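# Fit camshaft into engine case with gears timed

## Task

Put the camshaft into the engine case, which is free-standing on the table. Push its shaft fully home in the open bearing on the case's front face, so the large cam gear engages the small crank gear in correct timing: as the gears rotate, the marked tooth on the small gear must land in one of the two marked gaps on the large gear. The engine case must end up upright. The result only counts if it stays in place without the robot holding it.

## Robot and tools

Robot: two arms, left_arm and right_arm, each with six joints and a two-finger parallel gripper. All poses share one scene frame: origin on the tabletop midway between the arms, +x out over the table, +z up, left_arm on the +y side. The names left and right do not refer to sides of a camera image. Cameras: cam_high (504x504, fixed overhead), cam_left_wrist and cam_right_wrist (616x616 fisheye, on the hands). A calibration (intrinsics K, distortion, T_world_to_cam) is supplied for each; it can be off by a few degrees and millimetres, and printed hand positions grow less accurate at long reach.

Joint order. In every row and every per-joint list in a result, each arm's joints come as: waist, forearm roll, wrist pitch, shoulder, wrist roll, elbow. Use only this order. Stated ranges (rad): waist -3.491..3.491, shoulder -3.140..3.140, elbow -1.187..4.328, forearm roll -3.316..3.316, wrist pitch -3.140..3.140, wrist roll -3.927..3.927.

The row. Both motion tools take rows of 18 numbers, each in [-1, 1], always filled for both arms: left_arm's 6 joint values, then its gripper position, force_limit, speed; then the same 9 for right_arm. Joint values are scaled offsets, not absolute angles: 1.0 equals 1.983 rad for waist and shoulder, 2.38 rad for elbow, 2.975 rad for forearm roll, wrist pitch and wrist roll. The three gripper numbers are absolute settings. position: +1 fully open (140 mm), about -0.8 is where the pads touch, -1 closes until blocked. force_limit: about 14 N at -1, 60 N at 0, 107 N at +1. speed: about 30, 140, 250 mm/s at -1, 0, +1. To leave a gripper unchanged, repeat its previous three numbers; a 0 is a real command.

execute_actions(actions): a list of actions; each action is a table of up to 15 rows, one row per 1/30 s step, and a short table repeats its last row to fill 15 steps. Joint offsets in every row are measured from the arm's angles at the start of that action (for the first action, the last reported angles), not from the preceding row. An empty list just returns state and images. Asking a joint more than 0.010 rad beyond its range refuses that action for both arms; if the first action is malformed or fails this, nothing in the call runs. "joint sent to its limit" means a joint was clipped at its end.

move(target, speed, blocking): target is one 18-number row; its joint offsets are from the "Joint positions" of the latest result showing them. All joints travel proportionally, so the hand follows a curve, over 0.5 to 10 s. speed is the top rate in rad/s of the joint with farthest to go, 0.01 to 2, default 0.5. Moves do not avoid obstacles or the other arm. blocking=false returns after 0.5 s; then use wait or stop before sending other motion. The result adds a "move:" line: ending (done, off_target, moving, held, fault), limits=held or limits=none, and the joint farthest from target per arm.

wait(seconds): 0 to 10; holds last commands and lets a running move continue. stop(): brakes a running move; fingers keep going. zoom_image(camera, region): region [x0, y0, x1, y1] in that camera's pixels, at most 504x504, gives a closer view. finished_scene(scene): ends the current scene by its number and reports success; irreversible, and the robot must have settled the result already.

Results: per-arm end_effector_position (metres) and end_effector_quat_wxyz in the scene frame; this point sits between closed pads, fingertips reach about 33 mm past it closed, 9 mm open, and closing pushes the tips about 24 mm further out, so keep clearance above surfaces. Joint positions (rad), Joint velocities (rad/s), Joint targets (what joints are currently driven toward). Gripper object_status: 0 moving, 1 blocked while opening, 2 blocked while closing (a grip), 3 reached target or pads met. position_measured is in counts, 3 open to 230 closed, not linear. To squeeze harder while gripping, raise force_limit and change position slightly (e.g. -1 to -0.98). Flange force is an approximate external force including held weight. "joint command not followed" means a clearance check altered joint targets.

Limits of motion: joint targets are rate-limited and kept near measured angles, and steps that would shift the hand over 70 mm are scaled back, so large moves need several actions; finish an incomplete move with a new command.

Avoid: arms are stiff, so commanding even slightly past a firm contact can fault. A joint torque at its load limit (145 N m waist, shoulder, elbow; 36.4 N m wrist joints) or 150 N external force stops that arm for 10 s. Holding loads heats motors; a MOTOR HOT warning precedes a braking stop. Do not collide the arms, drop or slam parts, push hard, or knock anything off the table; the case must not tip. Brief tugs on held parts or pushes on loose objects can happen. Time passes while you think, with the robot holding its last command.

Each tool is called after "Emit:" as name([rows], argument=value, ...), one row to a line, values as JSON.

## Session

Emit:
execute_actions(actions=[])

Scene clock: 0.00 s.
left_arm: end_effector_position=(+0.4890, +0.7139, +0.1613) position_measured=3 object_status=3 end_effector_quat_wxyz=(+0.088, -0.446, +0.640, +0.620) | right_arm: end_effector_position=(+0.3186, -0.5017, +0.3739) position_measured=3 object_status=3 end_effector_quat_wxyz=(+0.518, -0.272, +0.794, +0.166)
Joint names: [waist, forearm roll, wrist pitch, shoulder, wrist roll, elbow]
Joint positions: left_arm=[ 0.382 -1.263 -1.735  0.635 -0.378  0.248] | right_arm=[-0.971 -1.169 -1.82  -0.267 -0.018 -0.132]
Joint velocities: left_arm=[ 0.001  0.     0.    -0.001 -0.     0.001] | right_arm=[-0.    -0.001  0.     0.    -0.     0.   ]
Flange force (N, the push that the arm receives, along the gripper's own x y z axes): no reading
Joint targets: left_arm=[0.382 -1.263 -1.735 0.635 -0.378 0.248] | right_arm=[-0.971 -1.169 -1.820 -0.267 -0.018 -0.132]
camera_calibration (this result's frames):
cam_left_wrist: T_world_to_cam=[[-0.753282, -0.247479, 0.609361, 0.448055], [0.62993, -0.00510506, 0.776636, -0.434359], [-0.18909, 0.96888, 0.15974, -0.445715], [0, 0, 0, 1]] pos_world=[0.526847, 0.540511, 0.13551]
cam_right_wrist: T_world_to_cam=[[-0.663709, 0.735893, -0.133983, 0.624095], [0.0365043, 0.210777, 0.976852, -0.249335], [0.7471, 0.643455, -0.166758, 0.33683], [0, 0, 0, 1]] pos_world=[0.171674, -0.623448, 0.383351]

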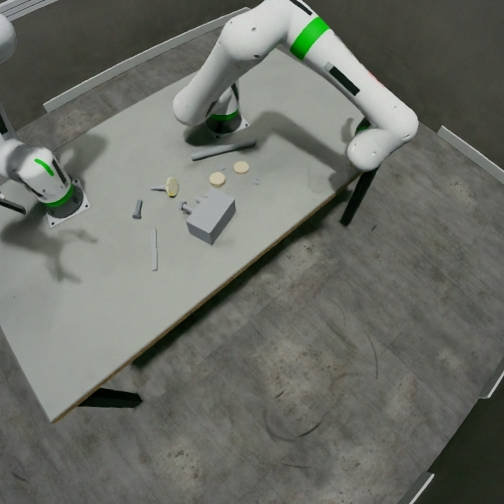

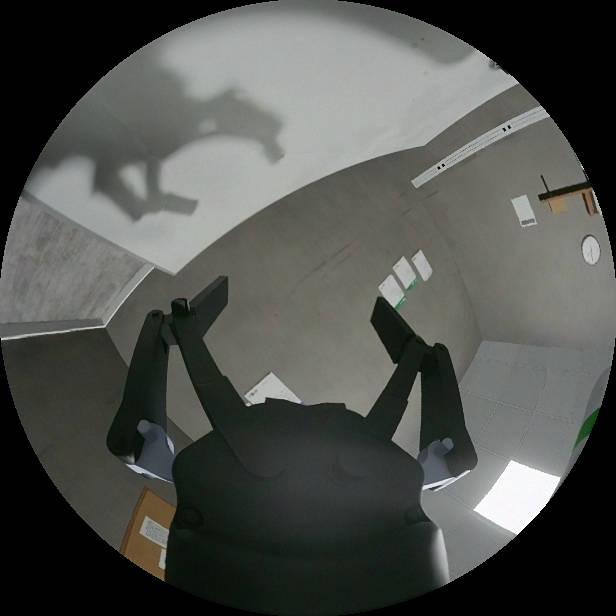

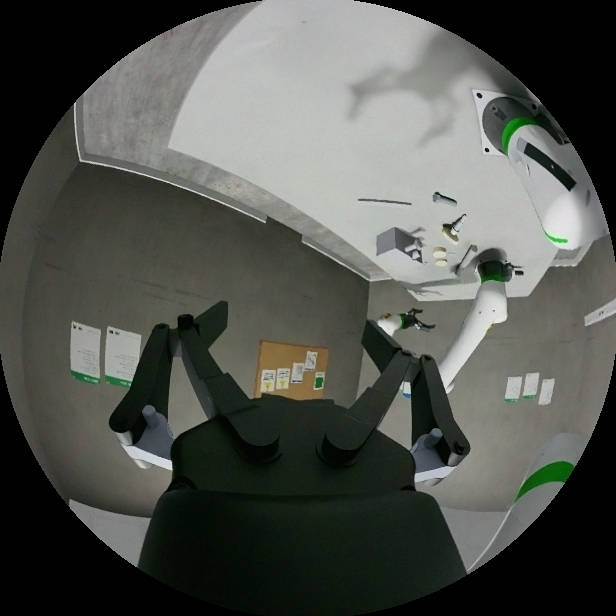

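Emit:
move(target=[-0.281,0.4245,0.078,-0.159,0.777,0,0,0,0,1,0.393,0.15,-0.054,0.1,-0.19,0,0,0], speed=1)

Emit:
move(target=[0,0,0,0,0,0,0,0,0,0.27,0,0.03,0,0,-0.03,0,0,0], speed=1)

Scene clock: 3.07 s.
left_arm: end_effector_position=(+0.5278, +0.0079, +0.1869) position_measured=129 object_status=3 end_effector_quat_wxyz=(-0.001, +1.000, -0.001, -0.002) | right_arm: end_effector_position=(+0.2403, -0.2601, +0.1205) position_measured=129 object_status=3 end_effector_quat_wxyz=(+0.006, +0.975, -0.224, -0.003)
Joint names: [waist, forearm roll, wrist pitch, shoulder, wrist roll, elbow]
Joint positions: left_arm=[-0.175  0.    -1.503  0.32   1.934  0.248] | right_arm=[ 1.012  0.001 -1.374 -0.374  0.28  -0.584]
Joint velocities: left_arm=[-0.002 -0.     0.001 -0.001  0.     0.001] | right_arm=[ 0.001  0.002 -0.    -0.     0.    -0.   ]
Flange force (N, the push that the arm receives, along the gripper's own x y z axes): left_arm=[-4.8 -6.5 7.4] | right_arm=[3.3 -2.3 -3.0]
Joint targets: left_arm=[-0.175 0.000 -1.503 0.320 1.934 0.248] | right_arm=[1.012 0.001 -1.374 -0.374 0.280 -0.584]
move: done; limits=none; left_arm: farthest joint: the waist, 0.000 radians from its target (0.557 radians at the start); right_arm: farthest joint: the waist, 0.000 radians from its target (1.983 radians at the start)
camera_calibration (this result's frames):
cam_left_wrist: T_world_to_cam=[[0.148642, -0.988793, 0.0138919, -0.0719033], [-0.883042, -0.126395, 0.451952, 0.377836], [-0.445131, -0.0794462, -0.891934, 0.581567], [0, 0, 0, 1]] pos_world=[0.603207, 0.0228626, 0.348955]
cam_right_wrist: T_world_to_cam=[[-0.305516, -0.951265, 0.0418898, -0.185632], [-0.91524, 0.305513, 0.262674, 0.289546], [-0.262671, 0.041912, -0.963975, 0.379843], [0, 0, 0, 1]] pos_world=[0.308064, -0.280965, 0.297878]

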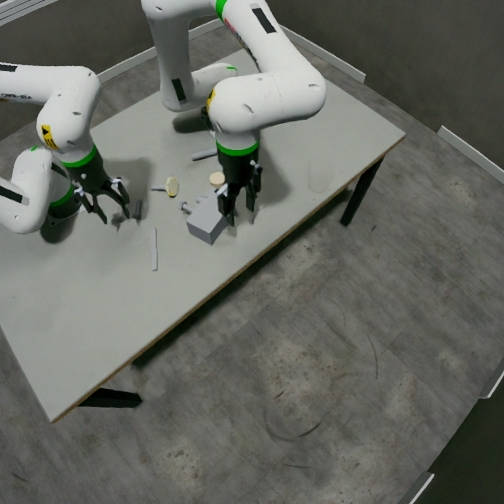

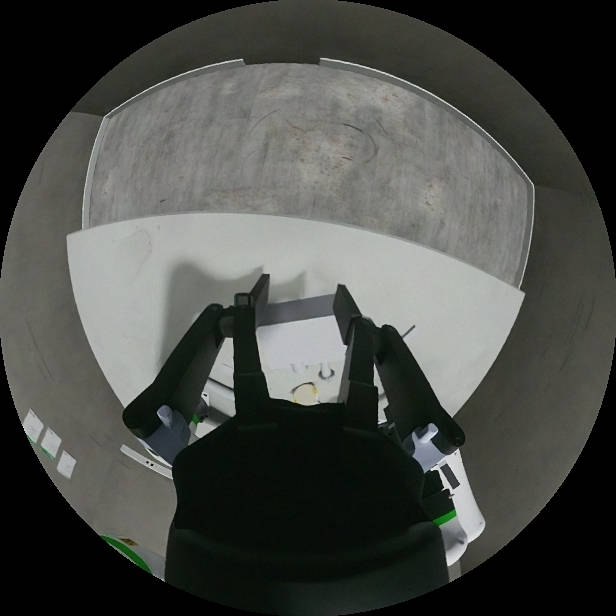

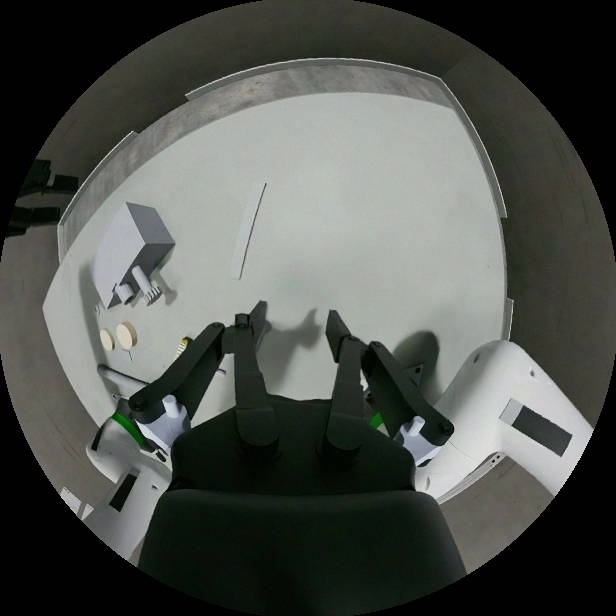

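Scene clock: 4.17 s.
left_arm: end_effector_position=(+0.5278, +0.0079, +0.1869) position_measured=129 object_status=3 end_effector_quat_wxyz=(-0.001, +1.000, -0.001, -0.002) | right_arm: end_effector_position=(+0.1451, -0.1366, +0.0907) position_measured=129 object_status=3 end_effector_quat_wxyz=(-0.002, +0.999, +0.042, +0.001)
Joint names: [waist, forearm roll, wrist pitch, shoulder, wrist roll, elbow]
Joint positions: left_arm=[-0.175  0.    -1.503  0.32   1.934  0.248] | right_arm=[ 1.548  0.001 -1.285 -0.374  0.28  -0.656]
Joint velocities: left_arm=[ 0.     0.     0.     0.001 -0.001  0.001] | right_arm=[ 0.001 -0.    -0.001  0.     0.    -0.   ]
Flange force (N, the push that the arm receives, along the gripper's own x y z axes): left_arm=[-0.8 -4.0 6.6] | right_arm=[5.7 -2.4 -1.2]
Joint targets: left_arm=[-0.175 0.000 -1.503 0.320 1.934 0.248] | right_arm=[1.548 0.001 -1.285 -0.374 0.280 -0.656]
move: done; limits=none; left_arm: farthest joint: the waist, 0.000 radians from its target (0.000 radians at the start); right_arm: farthest joint: the waist, 0.000 radians from its target (0.535 radians at the start)
camera_calibration (this result's frames):
cam_left_wrist: T_world_to_cam=[[0.148639, -0.988794, 0.0138946, -0.0719048], [-0.883042, -0.126391, 0.451953, 0.377834], [-0.445132, -0.0794475, -0.891934, 0.581567], [0, 0, 0, 1]] pos_world=[0.603205, 0.0228599, 0.348955]
cam_right_wrist: T_world_to_cam=[[0.222526, -0.974591, 0.0256016, -0.174351], [-0.943918, -0.208804, 0.255772, 0.107023], [-0.243927, -0.0810818, -0.966398, 0.30163], [0, 0, 0, 1]] pos_world=[0.213394, -0.123118, 0.268585]

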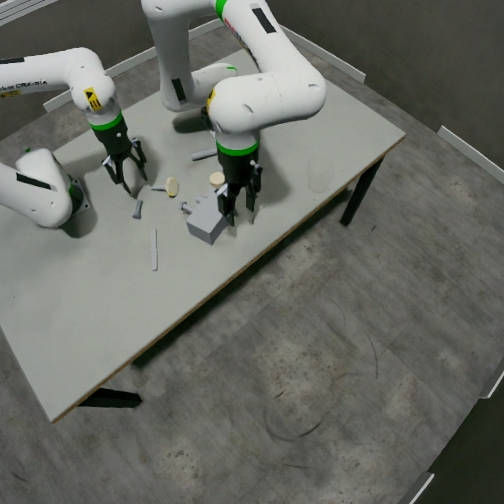

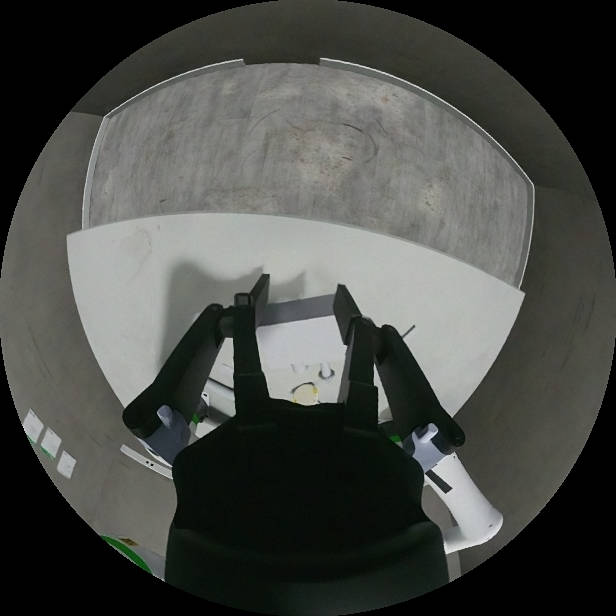

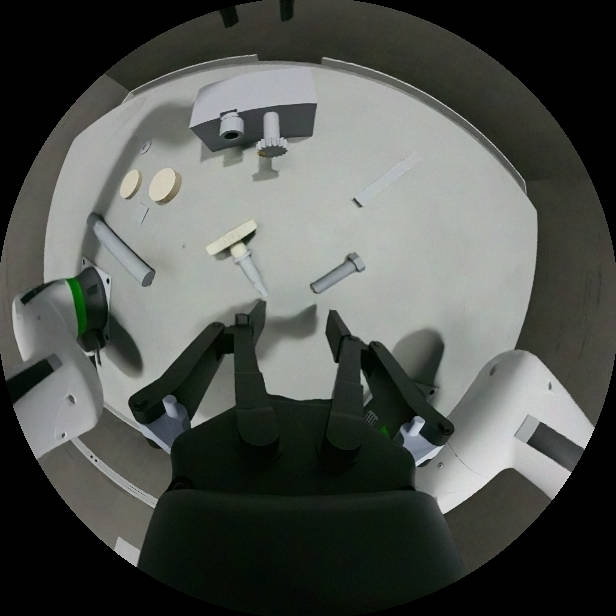

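Emit:
zoom_image(camera="cam_right_wrist", region=[185,90,325,170])

Emit:
zoom_image(camera="cam_high", region=[145,165,205,220])

Emit:
zoom_image(camera="cam_left_wrist", region=[270,350,350,410])

Region (185, 90, 325, 170) of cam_right_wrist's 616x616 image, scaled by 3.600, with more detail than that image has; it fills the top 288 rows of this view, and the rest is white.

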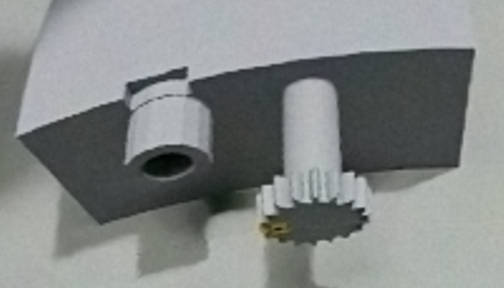

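Region (145, 165, 205, 220) of cam_high's 504x504 image, scaled by 8.400, with more detail than that image has; it fills the top 462 rows of this view, and the rest is white.

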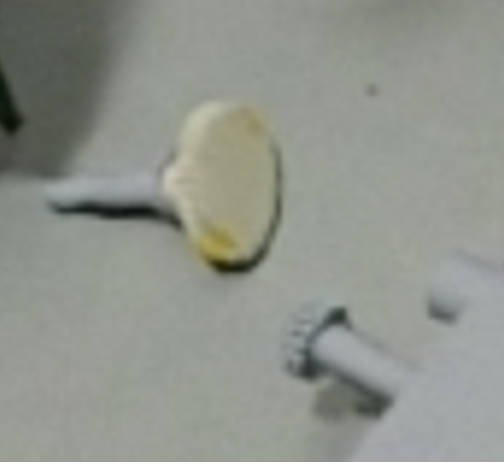

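Region (270, 350, 350, 410) of cam_left_wrist's 616x616 image, scaled by 6.300, with more detail than that image has; it fills the top 378 rows of this view, and the rest is white.

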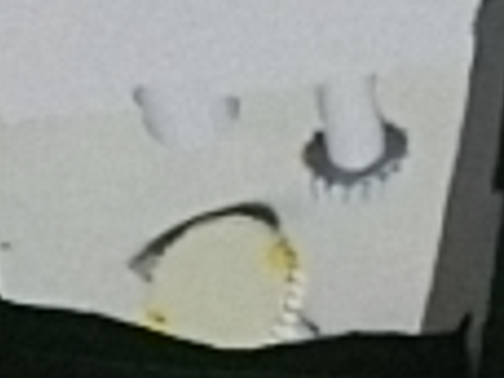

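Emit:
move(target=[0.008,0,0.1037,-0.039,0.1005,-0.1607,0,0,0,-0.068,0,-0.019,0.158,-0.288,0.1536,-0.2,0,0], speed=0.5)

Scene clock: 6.83 s.
left_arm: end_effector_position=(+0.4780, +0.0354, +0.0683) position_measured=129 object_status=3 end_effector_quat_wxyz=(-0.000, +0.988, +0.156, -0.000) | right_arm: end_effector_position=(+0.2169, -0.0408, +0.1400) position_measured=154 object_status=3 end_effector_quat_wxyz=(-0.000, +0.899, -0.439, +0.000)
Joint names: [waist, forearm roll, wrist pitch, shoulder, wrist roll, elbow]
Joint positions: left_arm=[-0.159  0.    -1.195  0.243  2.233 -0.134] | right_arm=[ 1.413  0.001 -1.341 -0.061 -0.577 -0.29 ]
Joint velocities: left_arm=[-0.    -0.001  0.    -0.     0.001 -0.003] | right_arm=[ 0.001 -0.001 -0.001  0.    -0.     0.   ]
Flange force (N, the push that the arm receives, along the gripper's own x y z axes): left_arm=[0.6 -5.3 3.8] | right_arm=[0.7 -2.7 -0.9]
Joint targets: left_arm=[-0.159 0.000 -1.195 0.243 2.233 -0.134] | right_arm=[1.413 0.001 -1.341 -0.061 -0.577 -0.290]
move: done; limits=none; left_arm: farthest joint: the waist, 0.000 radians from its target (0.016 radians at the start); right_arm: farthest joint: the waist, 0.000 radians from its target (0.134 radians at the start)
camera_calibration (this result's frames):
cam_left_wrist: T_world_to_cam=[[0.447543, -0.894131, 0.0153298, -0.182016], [-0.801999, -0.393727, 0.449196, 0.361895], [-0.395604, -0.213329, -0.893302, 0.43697], [0, 0, 0, 1]] pos_world=[0.544567, 0.0729598, 0.230575]
cam_right_wrist: T_world_to_cam=[[-0.693779, -0.719601, 0.0290569, 0.110478], [-0.690434, 0.676053, 0.257397, 0.163087], [-0.204867, 0.158515, -0.965869, 0.375775], [0, 0, 0, 1]] pos_world=[0.266232, -0.0903213, 0.317761]

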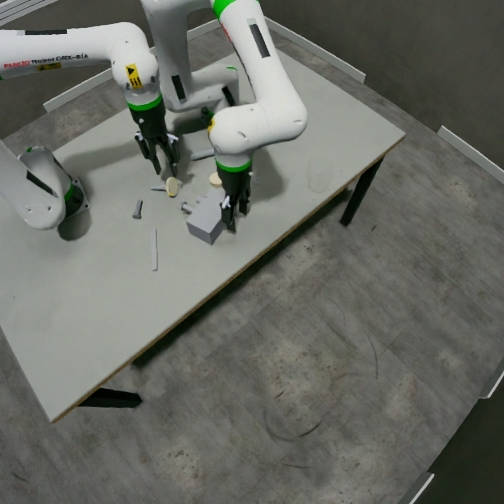

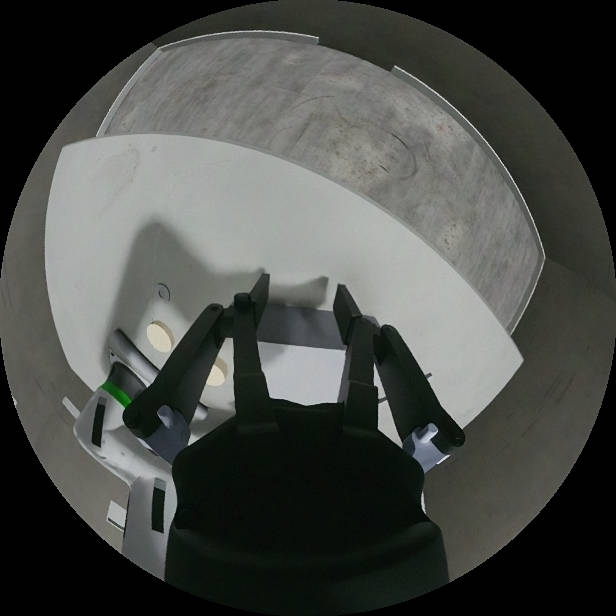

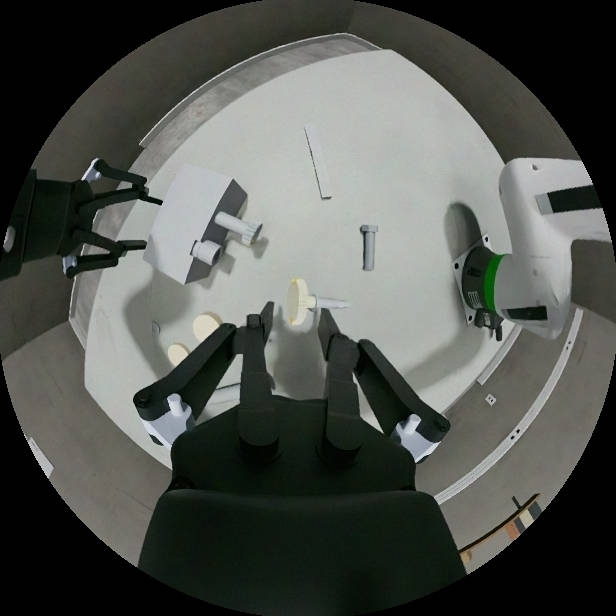

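Emit:
move(target=[-0.0094,0,0.001,-0.0114,0.006,-0.011,0,0,0,0,0,0.0538,0.026,0.015,-0.0462,-0.3,0,0], speed=0.15)

Emit:
execute_actions([
  [[0,0,0,0,0,0,0,0,0,0,0,0,0,0,0,-1,-0.3,-0.8]],
  [[0,0,0,0,0,0,0,0,0,0,0,0,0,0,0,-1,-0.3,-0.8]],
  [[0,0,0,0,0,0,0,0,0,0,0,-0.027,-0.013,0,0.023,-1,-0.3,-0.8]],
  [[0,0,0,0,0,0,0,0,0,0,0,-0.027,-0.013,0,0.023,-1,-0.3,-0.8]],
  [[0,0,0,0,0,0,0,0,0,0,0,-0.027,-0.01,0,0.025,-1,-0.3,-0.8]],
])

Scene clock: 8.50 s.
left_arm: end_effector_position=(+0.4633, +0.0311, +0.0690) position_measured=129 object_status=3 end_effector_quat_wxyz=(-0.000, +0.988, +0.155, -0.001) | right_arm: end_effector_position=(+0.2168, -0.0413, +0.0747) position_measured=167 object_status=3 end_effector_quat_wxyz=(+0.001, +0.908, -0.418, +0.000)
Joint names: [waist, forearm roll, wrist pitch, shoulder, wrist roll, elbow]
Joint positions: left_arm=[-0.178  0.    -1.192  0.22   2.251 -0.16 ] | right_arm=[ 1.413  0.001 -1.181 -0.009 -0.533 -0.4  ]
Joint velocities: left_arm=[-0.002  0.    -0.    -0.     0.     0.001] | right_arm=[ 0.001 -0.    -0.001  0.     0.    -0.   ]
Flange force (N, the push that the arm receives, along the gripper's own x y z axes): left_arm=[1.0 -7.4 5.2] | right_arm=[0.3 -0.9 -1.2]
Joint targets: left_arm=[-0.178 0.000 -1.192 0.220 2.251 -0.160] | right_arm=[1.413 0.001 -1.181 -0.009 -0.533 -0.400]
move: done; limits=none; left_arm: farthest joint: the waist, 0.000 radians from its target (0.018 radians at the start); right_arm: farthest joint: the waist, 0.000 radians from its target (0.000 radians at the start)
camera_calibration (this result's frames):
cam_left_wrist: T_world_to_cam=[[0.446844, -0.894488, 0.0148776, -0.17896], [-0.802061, -0.393195, 0.44955, 0.3481], [-0.396267, -0.212811, -0.893131, 0.431147], [0, 0, 0, 1]] pos_world=[0.530014, 0.0685466, 0.231245]
cam_right_wrist: T_world_to_cam=[[-0.660908, -0.749849, 0.0304345, 0.103391], [-0.719829, 0.644875, 0.256871, 0.185251], [-0.212241, 0.14786, -0.965966, 0.313888], [0, 0, 0, 1]] pos_world=[0.268301, -0.0883473, 0.252474]

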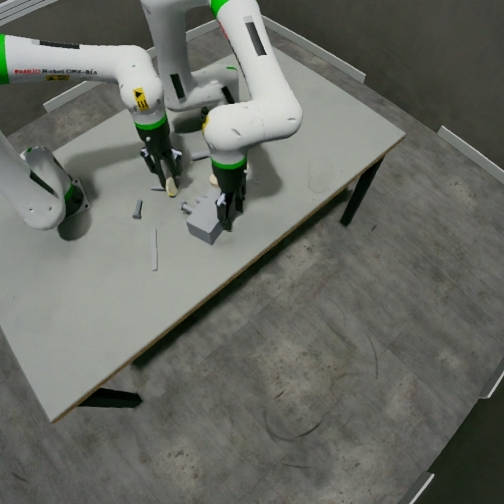

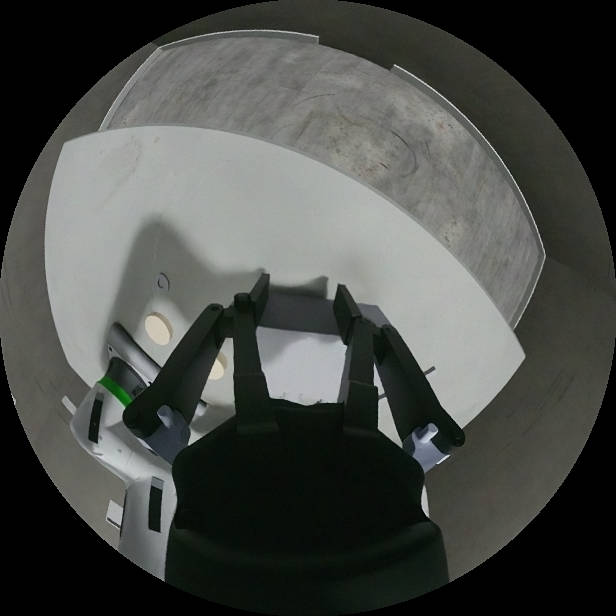

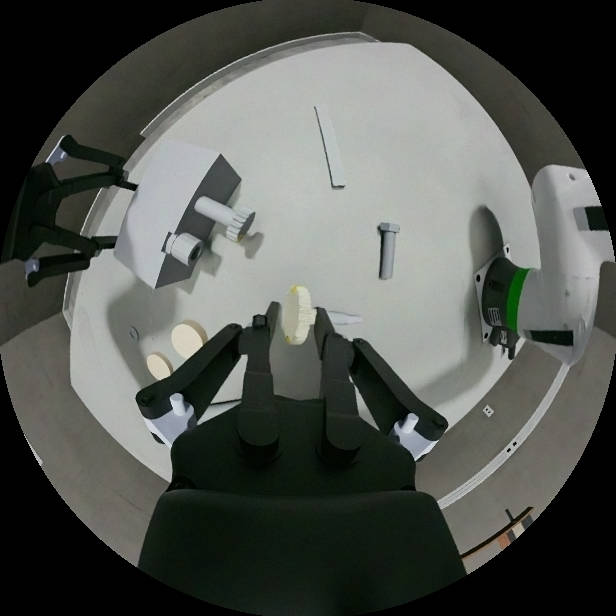

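Scene clock: 11.00 s.
left_arm: end_effector_position=(+0.4633, +0.0311, +0.0690) position_measured=129 object_status=3 end_effector_quat_wxyz=(-0.000, +0.988, +0.155, -0.001) | right_arm: end_effector_position=(+0.2162, -0.0431, +0.1727) position_measured=215 object_status=2 end_effector_quat_wxyz=(+0.001, +0.908, -0.418, +0.000)
Joint names: [waist, forearm roll, wrist pitch, shoulder, wrist roll, elbow]
Joint positions: left_arm=[-0.178  0.    -1.192  0.22   2.251 -0.16 ] | right_arm=[ 1.413  0.001 -1.422 -0.08  -0.533 -0.231]
Joint velocities: left_arm=[ 0.001 -0.     0.001 -0.     0.     0.001] | right_arm=[-0.    -0.001  0.    -0.     0.     0.   ]
Flange force (N, the push that the arm receives, along the gripper's own x y z axes): left_arm=[-3.5 -6.2 6.0] | right_arm=[0.7 -1.7 -0.4]
Flange force at the end of the 1st action (N, along the gripper's axes at the end of the call): left_arm=[0.0 -8.6 5.4] | right_arm=[0.7 -3.4 -1.7]
Flange force at the end of the 2nd action (N, along the gripper's axes at the end of the call): left_arm=[1.0 -6.4 3.7] | right_arm=[1.1 -5.6 -10.3]
Flange force at the end of the 3rd action (N, along the gripper's axes at the end of the call): left_arm=[-1.9 -5.0 3.6] | right_arm=[1.2 -1.5 -0.3]
Flange force at the end of the 4th action (N, along the gripper's axes at the end of the call): left_arm=[-1.9 -8.4 5.5] | right_arm=[1.5 -3.5 -0.3]
Joint targets: left_arm=[-0.178 0.000 -1.192 0.220 2.251 -0.160] | right_arm=[1.413 0.001 -1.422 -0.080 -0.533 -0.231]
camera_calibration (this result's frames):
cam_left_wrist: T_world_to_cam=[[0.446844, -0.894488, 0.0148779, -0.17896], [-0.802062, -0.393195, 0.44955, 0.348099], [-0.396267, -0.212811, -0.893131, 0.431147], [0, 0, 0, 1]] pos_world=[0.530013, 0.0685462, 0.231245]
cam_right_wrist: T_world_to_cam=[[-0.661003, -0.749744, 0.0309596, 0.0986211], [-0.71973, 0.645134, 0.256498, 0.16089], [-0.212281, 0.147263, -0.966049, 0.408694], [0, 0, 0, 1]] pos_world=[0.267744, -0.0900405, 0.350497]

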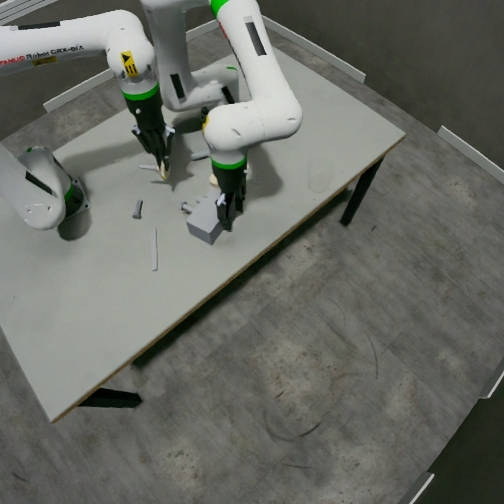

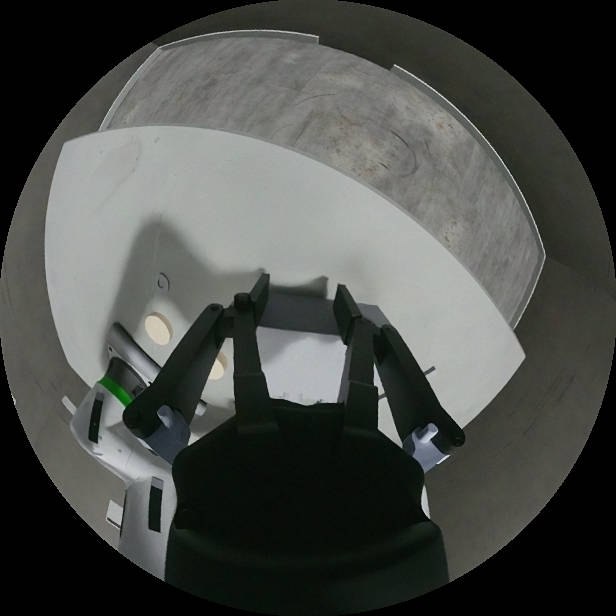

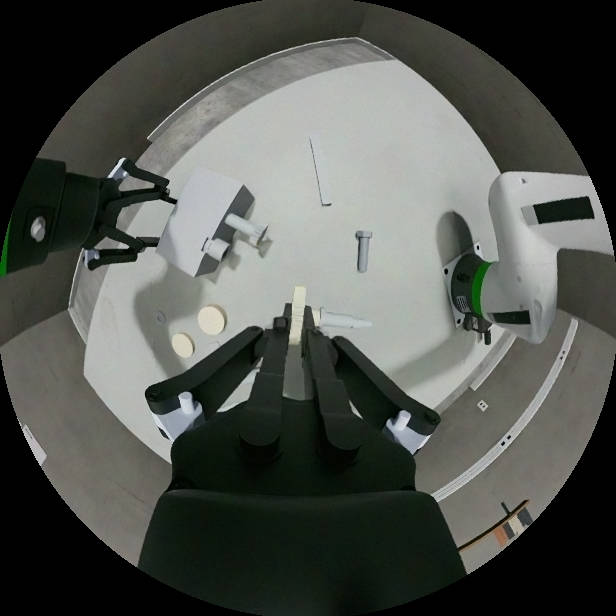

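Emit:
move(target=[-0.0025,0,0,-0.003,0.001,-0.003,0,0,0,0,0,0,0,0.924,0,-1,-0.3,-0.8], speed=1.3)

Emit:
move(target=[0,0,0,0,0,0,0,0,0,0,0,0.056,0.0227,0,-0.0504,-1,-0.3,-0.8], speed=0.15)

Emit:
zoom_image(camera="cam_right_wrist", region=[280,270,460,390])

Scene clock: 13.93 s.
left_arm: end_effector_position=(+0.4591, +0.0302, +0.0690) position_measured=129 object_status=3 end_effector_quat_wxyz=(-0.001, +0.988, +0.155, -0.001) | right_arm: end_effector_position=(+0.2162, -0.0431, +0.1727) position_measured=215 object_status=2 end_effector_quat_wxyz=(+0.001, +0.588, +0.809, -0.001)
Joint names: [waist, forearm roll, wrist pitch, shoulder, wrist roll, elbow]
Joint positions: left_arm=[-0.183  0.    -1.192  0.214  2.253 -0.167] | right_arm=[ 1.413  0.001 -1.422 -0.08   2.216 -0.231]
Joint velocities: left_arm=[ 0.002 -0.001  0.     0.    -0.    -0.   ] | right_arm=[ 0.001 -0.001 -0.001 -0.    -0.    -0.   ]
Flange force (N, the push that the arm receives, along the gripper's own x y z axes): left_arm=[0.1 -5.7 4.8] | right_arm=[2.2 2.6 -1.1]
Joint targets: left_arm=[-0.183 0.000 -1.192 0.214 2.253 -0.167] | right_arm=[1.413 0.001 -1.422 -0.080 2.216 -0.231]
move: done; limits=none; left_arm: farthest joint: the waist, 0.000 radians from its target (0.005 radians at the start); right_arm: farthest joint: the waist, 0.000 radians from its target (0.000 radians at the start)
camera_calibration (this result's frames):
cam_left_wrist: T_world_to_cam=[[0.445085, -0.895379, 0.0139934, -0.176993], [-0.802342, -0.3918, 0.450267, 0.344323], [-0.397677, -0.211635, -0.892784, 0.42989], [0, 0, 0, 1]] pos_world=[0.525999, 0.0674097, 0.231239]
cam_right_wrist: T_world_to_cam=[[0.897655, 0.439789, 0.0283152, -0.186635], [0.418219, -0.870364, 0.25992, -0.15102], [0.138954, -0.221477, -0.965215, 0.316736], [0, 0, 0, 1]] pos_world=[0.186682, 0.020787, 0.350256]

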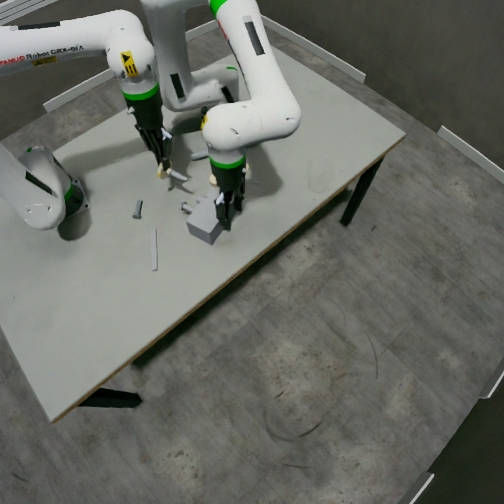

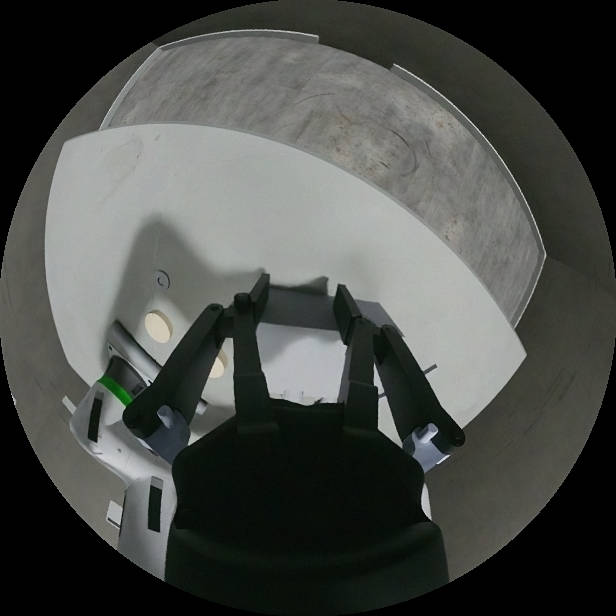

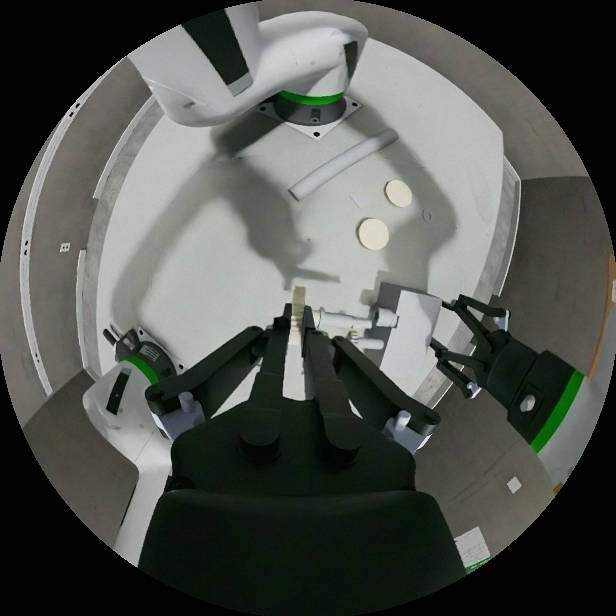

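Scene clock: 15.37 s.
left_arm: end_effector_position=(+0.4591, +0.0302, +0.0690) position_measured=129 object_status=3 end_effector_quat_wxyz=(-0.001, +0.988, +0.155, -0.001) | right_arm: end_effector_position=(+0.2170, -0.0406, +0.1048) position_measured=215 object_status=2 end_effector_quat_wxyz=(+0.000, +0.588, +0.809, -0.000)
Joint names: [waist, forearm roll, wrist pitch, shoulder, wrist roll, elbow]
Joint positions: left_arm=[-0.183  0.    -1.192  0.214  2.253 -0.167] | right_arm=[ 1.413  0.001 -1.256 -0.035  2.216 -0.351]
Joint velocities: left_arm=[ 0.002  0.     0.001 -0.    -0.     0.   ] | right_arm=[-0.     0.     0.002  0.    -0.001 -0.   ]
Flange force (N, the push that the arm receives, along the gripper's own x y z axes): left_arm=[-0.4 -5.6 6.7] | right_arm=[0.8 3.4 0.1]
Joint targets: left_arm=[-0.183 0.000 -1.192 0.214 2.253 -0.167] | right_arm=[1.413 0.001 -1.256 -0.035 2.216 -0.351]
move: done; limits=none; left_arm: farthest joint: the waist, 0.000 radians from its target (0.000 radians at the start); right_arm: farthest joint: the waist, 0.000 radians from its target (0.000 radians at the start)
camera_calibration (this result's frames):
cam_left_wrist: T_world_to_cam=[[0.445085, -0.895379, 0.0139937, -0.176993], [-0.802342, -0.3918, 0.450267, 0.344323], [-0.397677, -0.211635, -0.892784, 0.42989], [0, 0, 0, 1]] pos_world=[0.525999, 0.0674097, 0.231239]
cam_right_wrist: T_world_to_cam=[[0.897595, 0.439838, 0.0294128, -0.186665], [0.418196, -0.870731, 0.258727, -0.13142], [0.139408, -0.219931, -0.965503, 0.251657], [0, 0, 0, 1]] pos_world=[0.187425, 0.0230182, 0.282468]

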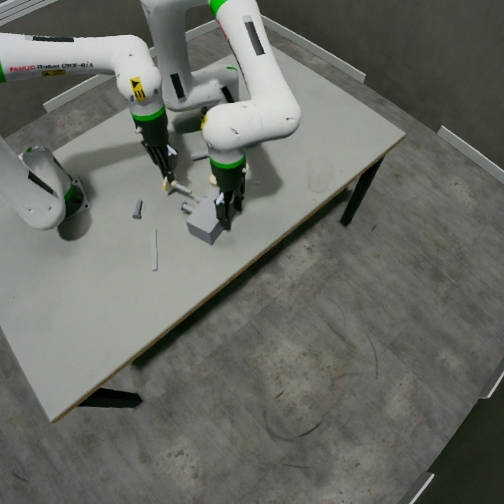

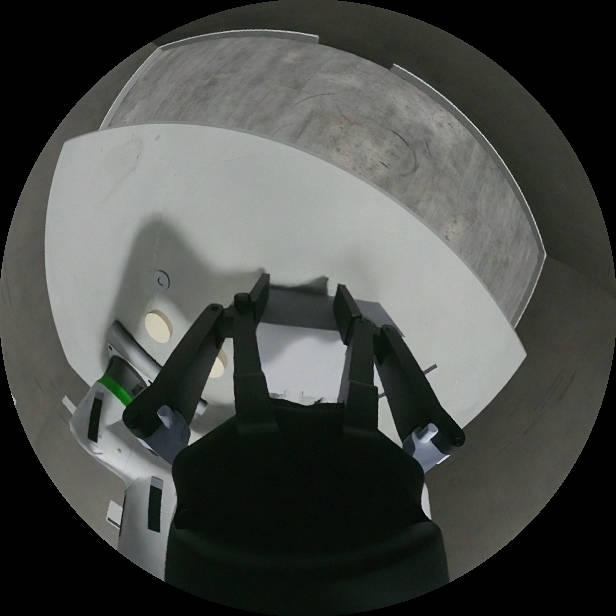

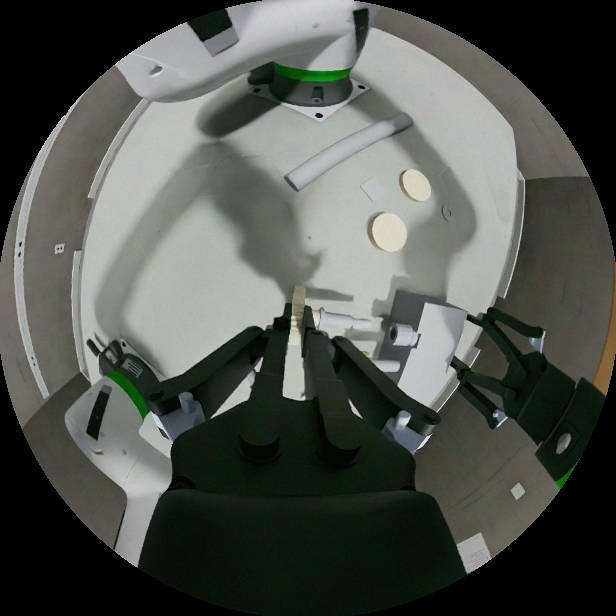

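Region (280, 270, 460, 390) of cam_right_wrist's 616x616 image, scaled by 2.800, with more detail than that image has.

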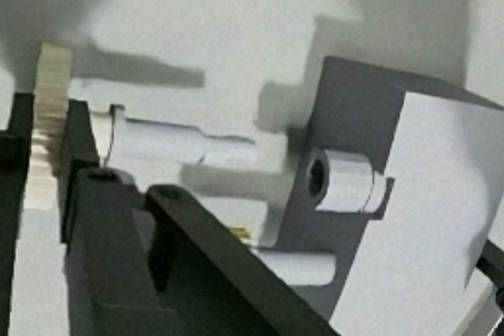

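Emit:
move(target=[0,0,0,0,0,0,0,0,0,-0.0278,0,0.0002,0.0182,0.0186,0.0149,-1,-0.3,-0.8], speed=0.06)

Emit:
zoom_image(camera="cam_right_wrist", region=[300,280,420,370])

Scene clock: 16.83 s.
left_arm: end_effector_position=(+0.4591, +0.0302, +0.0690) position_measured=129 object_status=3 end_effector_quat_wxyz=(-0.001, +0.988, +0.155, -0.001) | right_arm: end_effector_position=(+0.2404, -0.0413, +0.1048) position_measured=215 object_status=2 end_effector_quat_wxyz=(+0.000, +0.587, +0.809, -0.000)
Joint names: [waist, forearm roll, wrist pitch, shoulder, wrist roll, elbow]
Joint positions: left_arm=[-0.183  0.    -1.192  0.214  2.253 -0.167] | right_arm=[ 1.358  0.001 -1.255  0.001  2.272 -0.316]
Joint velocities: left_arm=[-0.    -0.    -0.001  0.001 -0.    -0.   ] | right_arm=[ 0.001 -0.002  0.001  0.    -0.    -0.   ]
Flange force (N, the push that the arm receives, along the gripper's own x y z axes): left_arm=[-2.5 -8.8 4.9] | right_arm=[0.6 1.8 0.0]
Joint targets: left_arm=[-0.183 0.000 -1.192 0.214 2.253 -0.167] | right_arm=[1.358 0.001 -1.255 0.001 2.272 -0.316]
move: done; limits=none; left_arm: farthest joint: the waist, 0.000 radians from its target (0.000 radians at the start); right_arm: farthest joint: the waist, 0.000 radians from its target (0.055 radians at the start)
camera_calibration (this result's frames):
cam_left_wrist: T_world_to_cam=[[0.445085, -0.895379, 0.0139936, -0.176993], [-0.802342, -0.3918, 0.450267, 0.344323], [-0.397677, -0.211635, -0.892784, 0.42989], [0, 0, 0, 1]] pos_world=[0.525999, 0.0674097, 0.231239]
cam_right_wrist: T_world_to_cam=[[0.897503, 0.440031, 0.0293511, -0.207276], [0.418391, -0.870627, 0.258762, -0.14187], [0.139417, -0.21996, -0.965495, 0.248233], [0, 0, 0, 1]] pos_world=[0.21078, 0.0222931, 0.282463]

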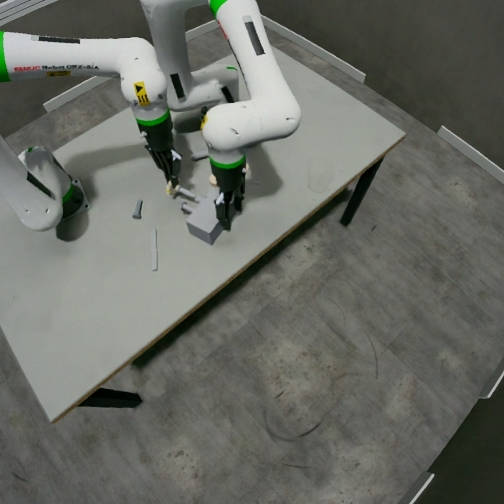

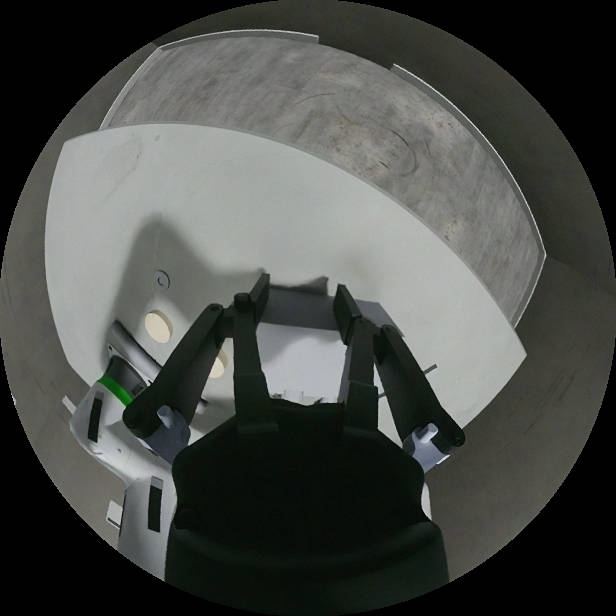

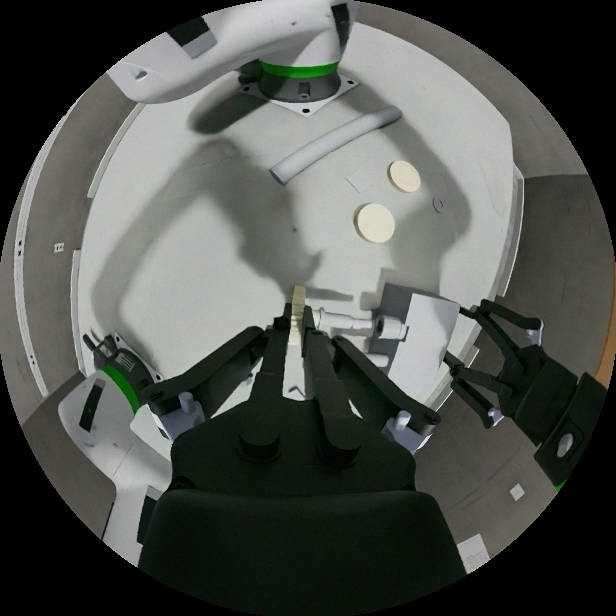

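Region (300, 280, 420, 370) of cam_right_wrist's 616x616 image, scaled by 4.200, with more detail than that image has; it fills the top 378 rows of this view, and the rest is white.

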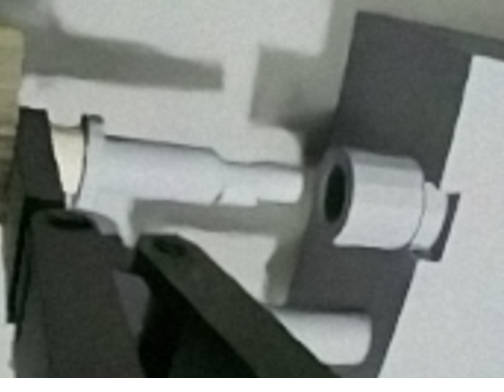

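Emit:
execute_actions([
  [[0,0,0,0,0,0,0,0,0,-0.0054,0,0,0.0047,0.0036,0.004,-1,-0.3,-0.8]],
  [[0,0,0,0,0,0,0,0,0,-0.0045,0,0,0.0055,0.003,0.0046,-1,-0.3,-0.8]],
  [[0,0,0,0,0,0,0,0,0,-0.0044,0,0,0.0055,0.003,0.0047,-1,-0.3,-0.8]],
  [[0,0,0,0,0,0,0,0,0,-0.0043,0,0,0.0055,0.0029,0.0047,-1,-0.3,-0.8]],
])

Emit:
zoom_image(camera="cam_right_wrist", region=[300,280,420,370])

Scene clock: 20.17 s.
left_arm: end_effector_position=(+0.4591, +0.0302, +0.0690) position_measured=129 object_status=3 end_effector_quat_wxyz=(-0.001, +0.988, +0.155, -0.001) | right_arm: end_effector_position=(+0.2596, -0.0356, +0.1047) position_measured=215 object_status=2 end_effector_quat_wxyz=(+0.000, +0.587, +0.809, +0.000)
Joint names: [waist, forearm roll, wrist pitch, shoulder, wrist roll, elbow]
Joint positions: left_arm=[-0.183  0.    -1.192  0.214  2.253 -0.167] | right_arm=[ 1.321  0.001 -1.255  0.043  2.309 -0.273]
Joint velocities: left_arm=[-0.     0.     0.     0.001  0.    -0.   ] | right_arm=[-0.    -0.001 -0.     0.     0.     0.   ]
Flange force (N, the push that the arm receives, along the gripper's own x y z axes): left_arm=[-3.2 -7.8 4.6] | right_arm=[0.3 4.7 -0.9]
Flange force at the end of the 1st action (N, along the gripper's axes at the end of the call): left_arm=[-0.1 -4.7 7.6] | right_arm=[0.8 3.1 -1.1]
Flange force at the end of the 2nd action (N, along the gripper's axes at the end of the call): left_arm=[-0.1 -5.2 2.7] | right_arm=[0.4 2.3 -0.3]
Flange force at the end of the 3rd action (N, along the gripper's axes at the end of the call): left_arm=[1.5 -1.9 5.1] | right_arm=[1.4 4.0 -0.6]
Joint targets: left_arm=[-0.183 0.000 -1.192 0.214 2.253 -0.167] | right_arm=[1.321 0.001 -1.255 0.043 2.309 -0.273]
camera_calibration (this result's frames):
cam_left_wrist: T_world_to_cam=[[0.445085, -0.895379, 0.0139937, -0.176993], [-0.802342, -0.3918, 0.450267, 0.344323], [-0.397677, -0.211635, -0.892784, 0.42989], [0, 0, 0, 1]] pos_world=[0.525999, 0.0674097, 0.231239]
cam_right_wrist: T_world_to_cam=[[0.897362, 0.44028, 0.0299153, -0.227032], [0.418582, -0.870686, 0.258256, -0.144904], [0.139752, -0.219227, -0.965613, 0.246714], [0, 0, 0, 1]] pos_world=[0.229906, 0.0278785, 0.282445]

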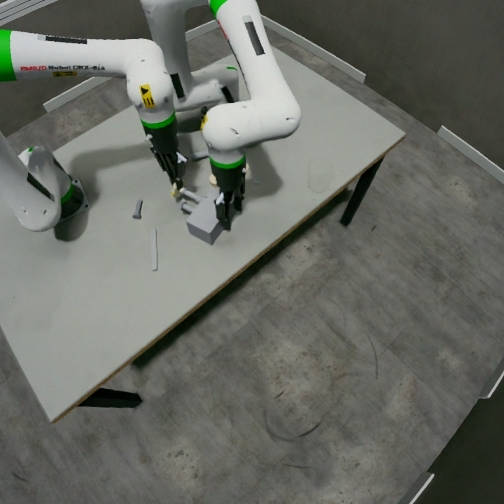

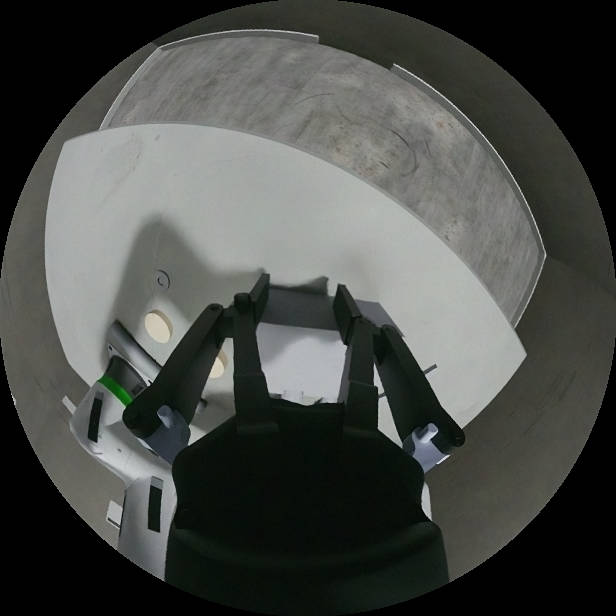

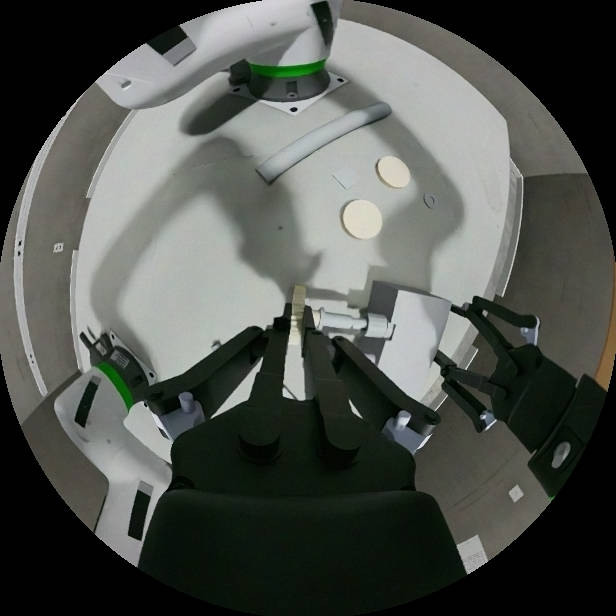

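Region (300, 280, 420, 370) of cam_right_wrist's 616x616 image, scaled by 4.200, with more detail than that image has; it fills the top 378 rows of this view, and the rest is white.

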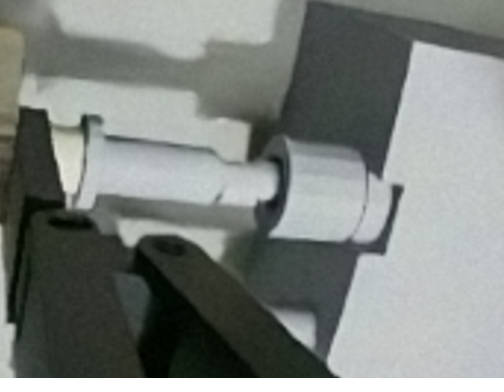

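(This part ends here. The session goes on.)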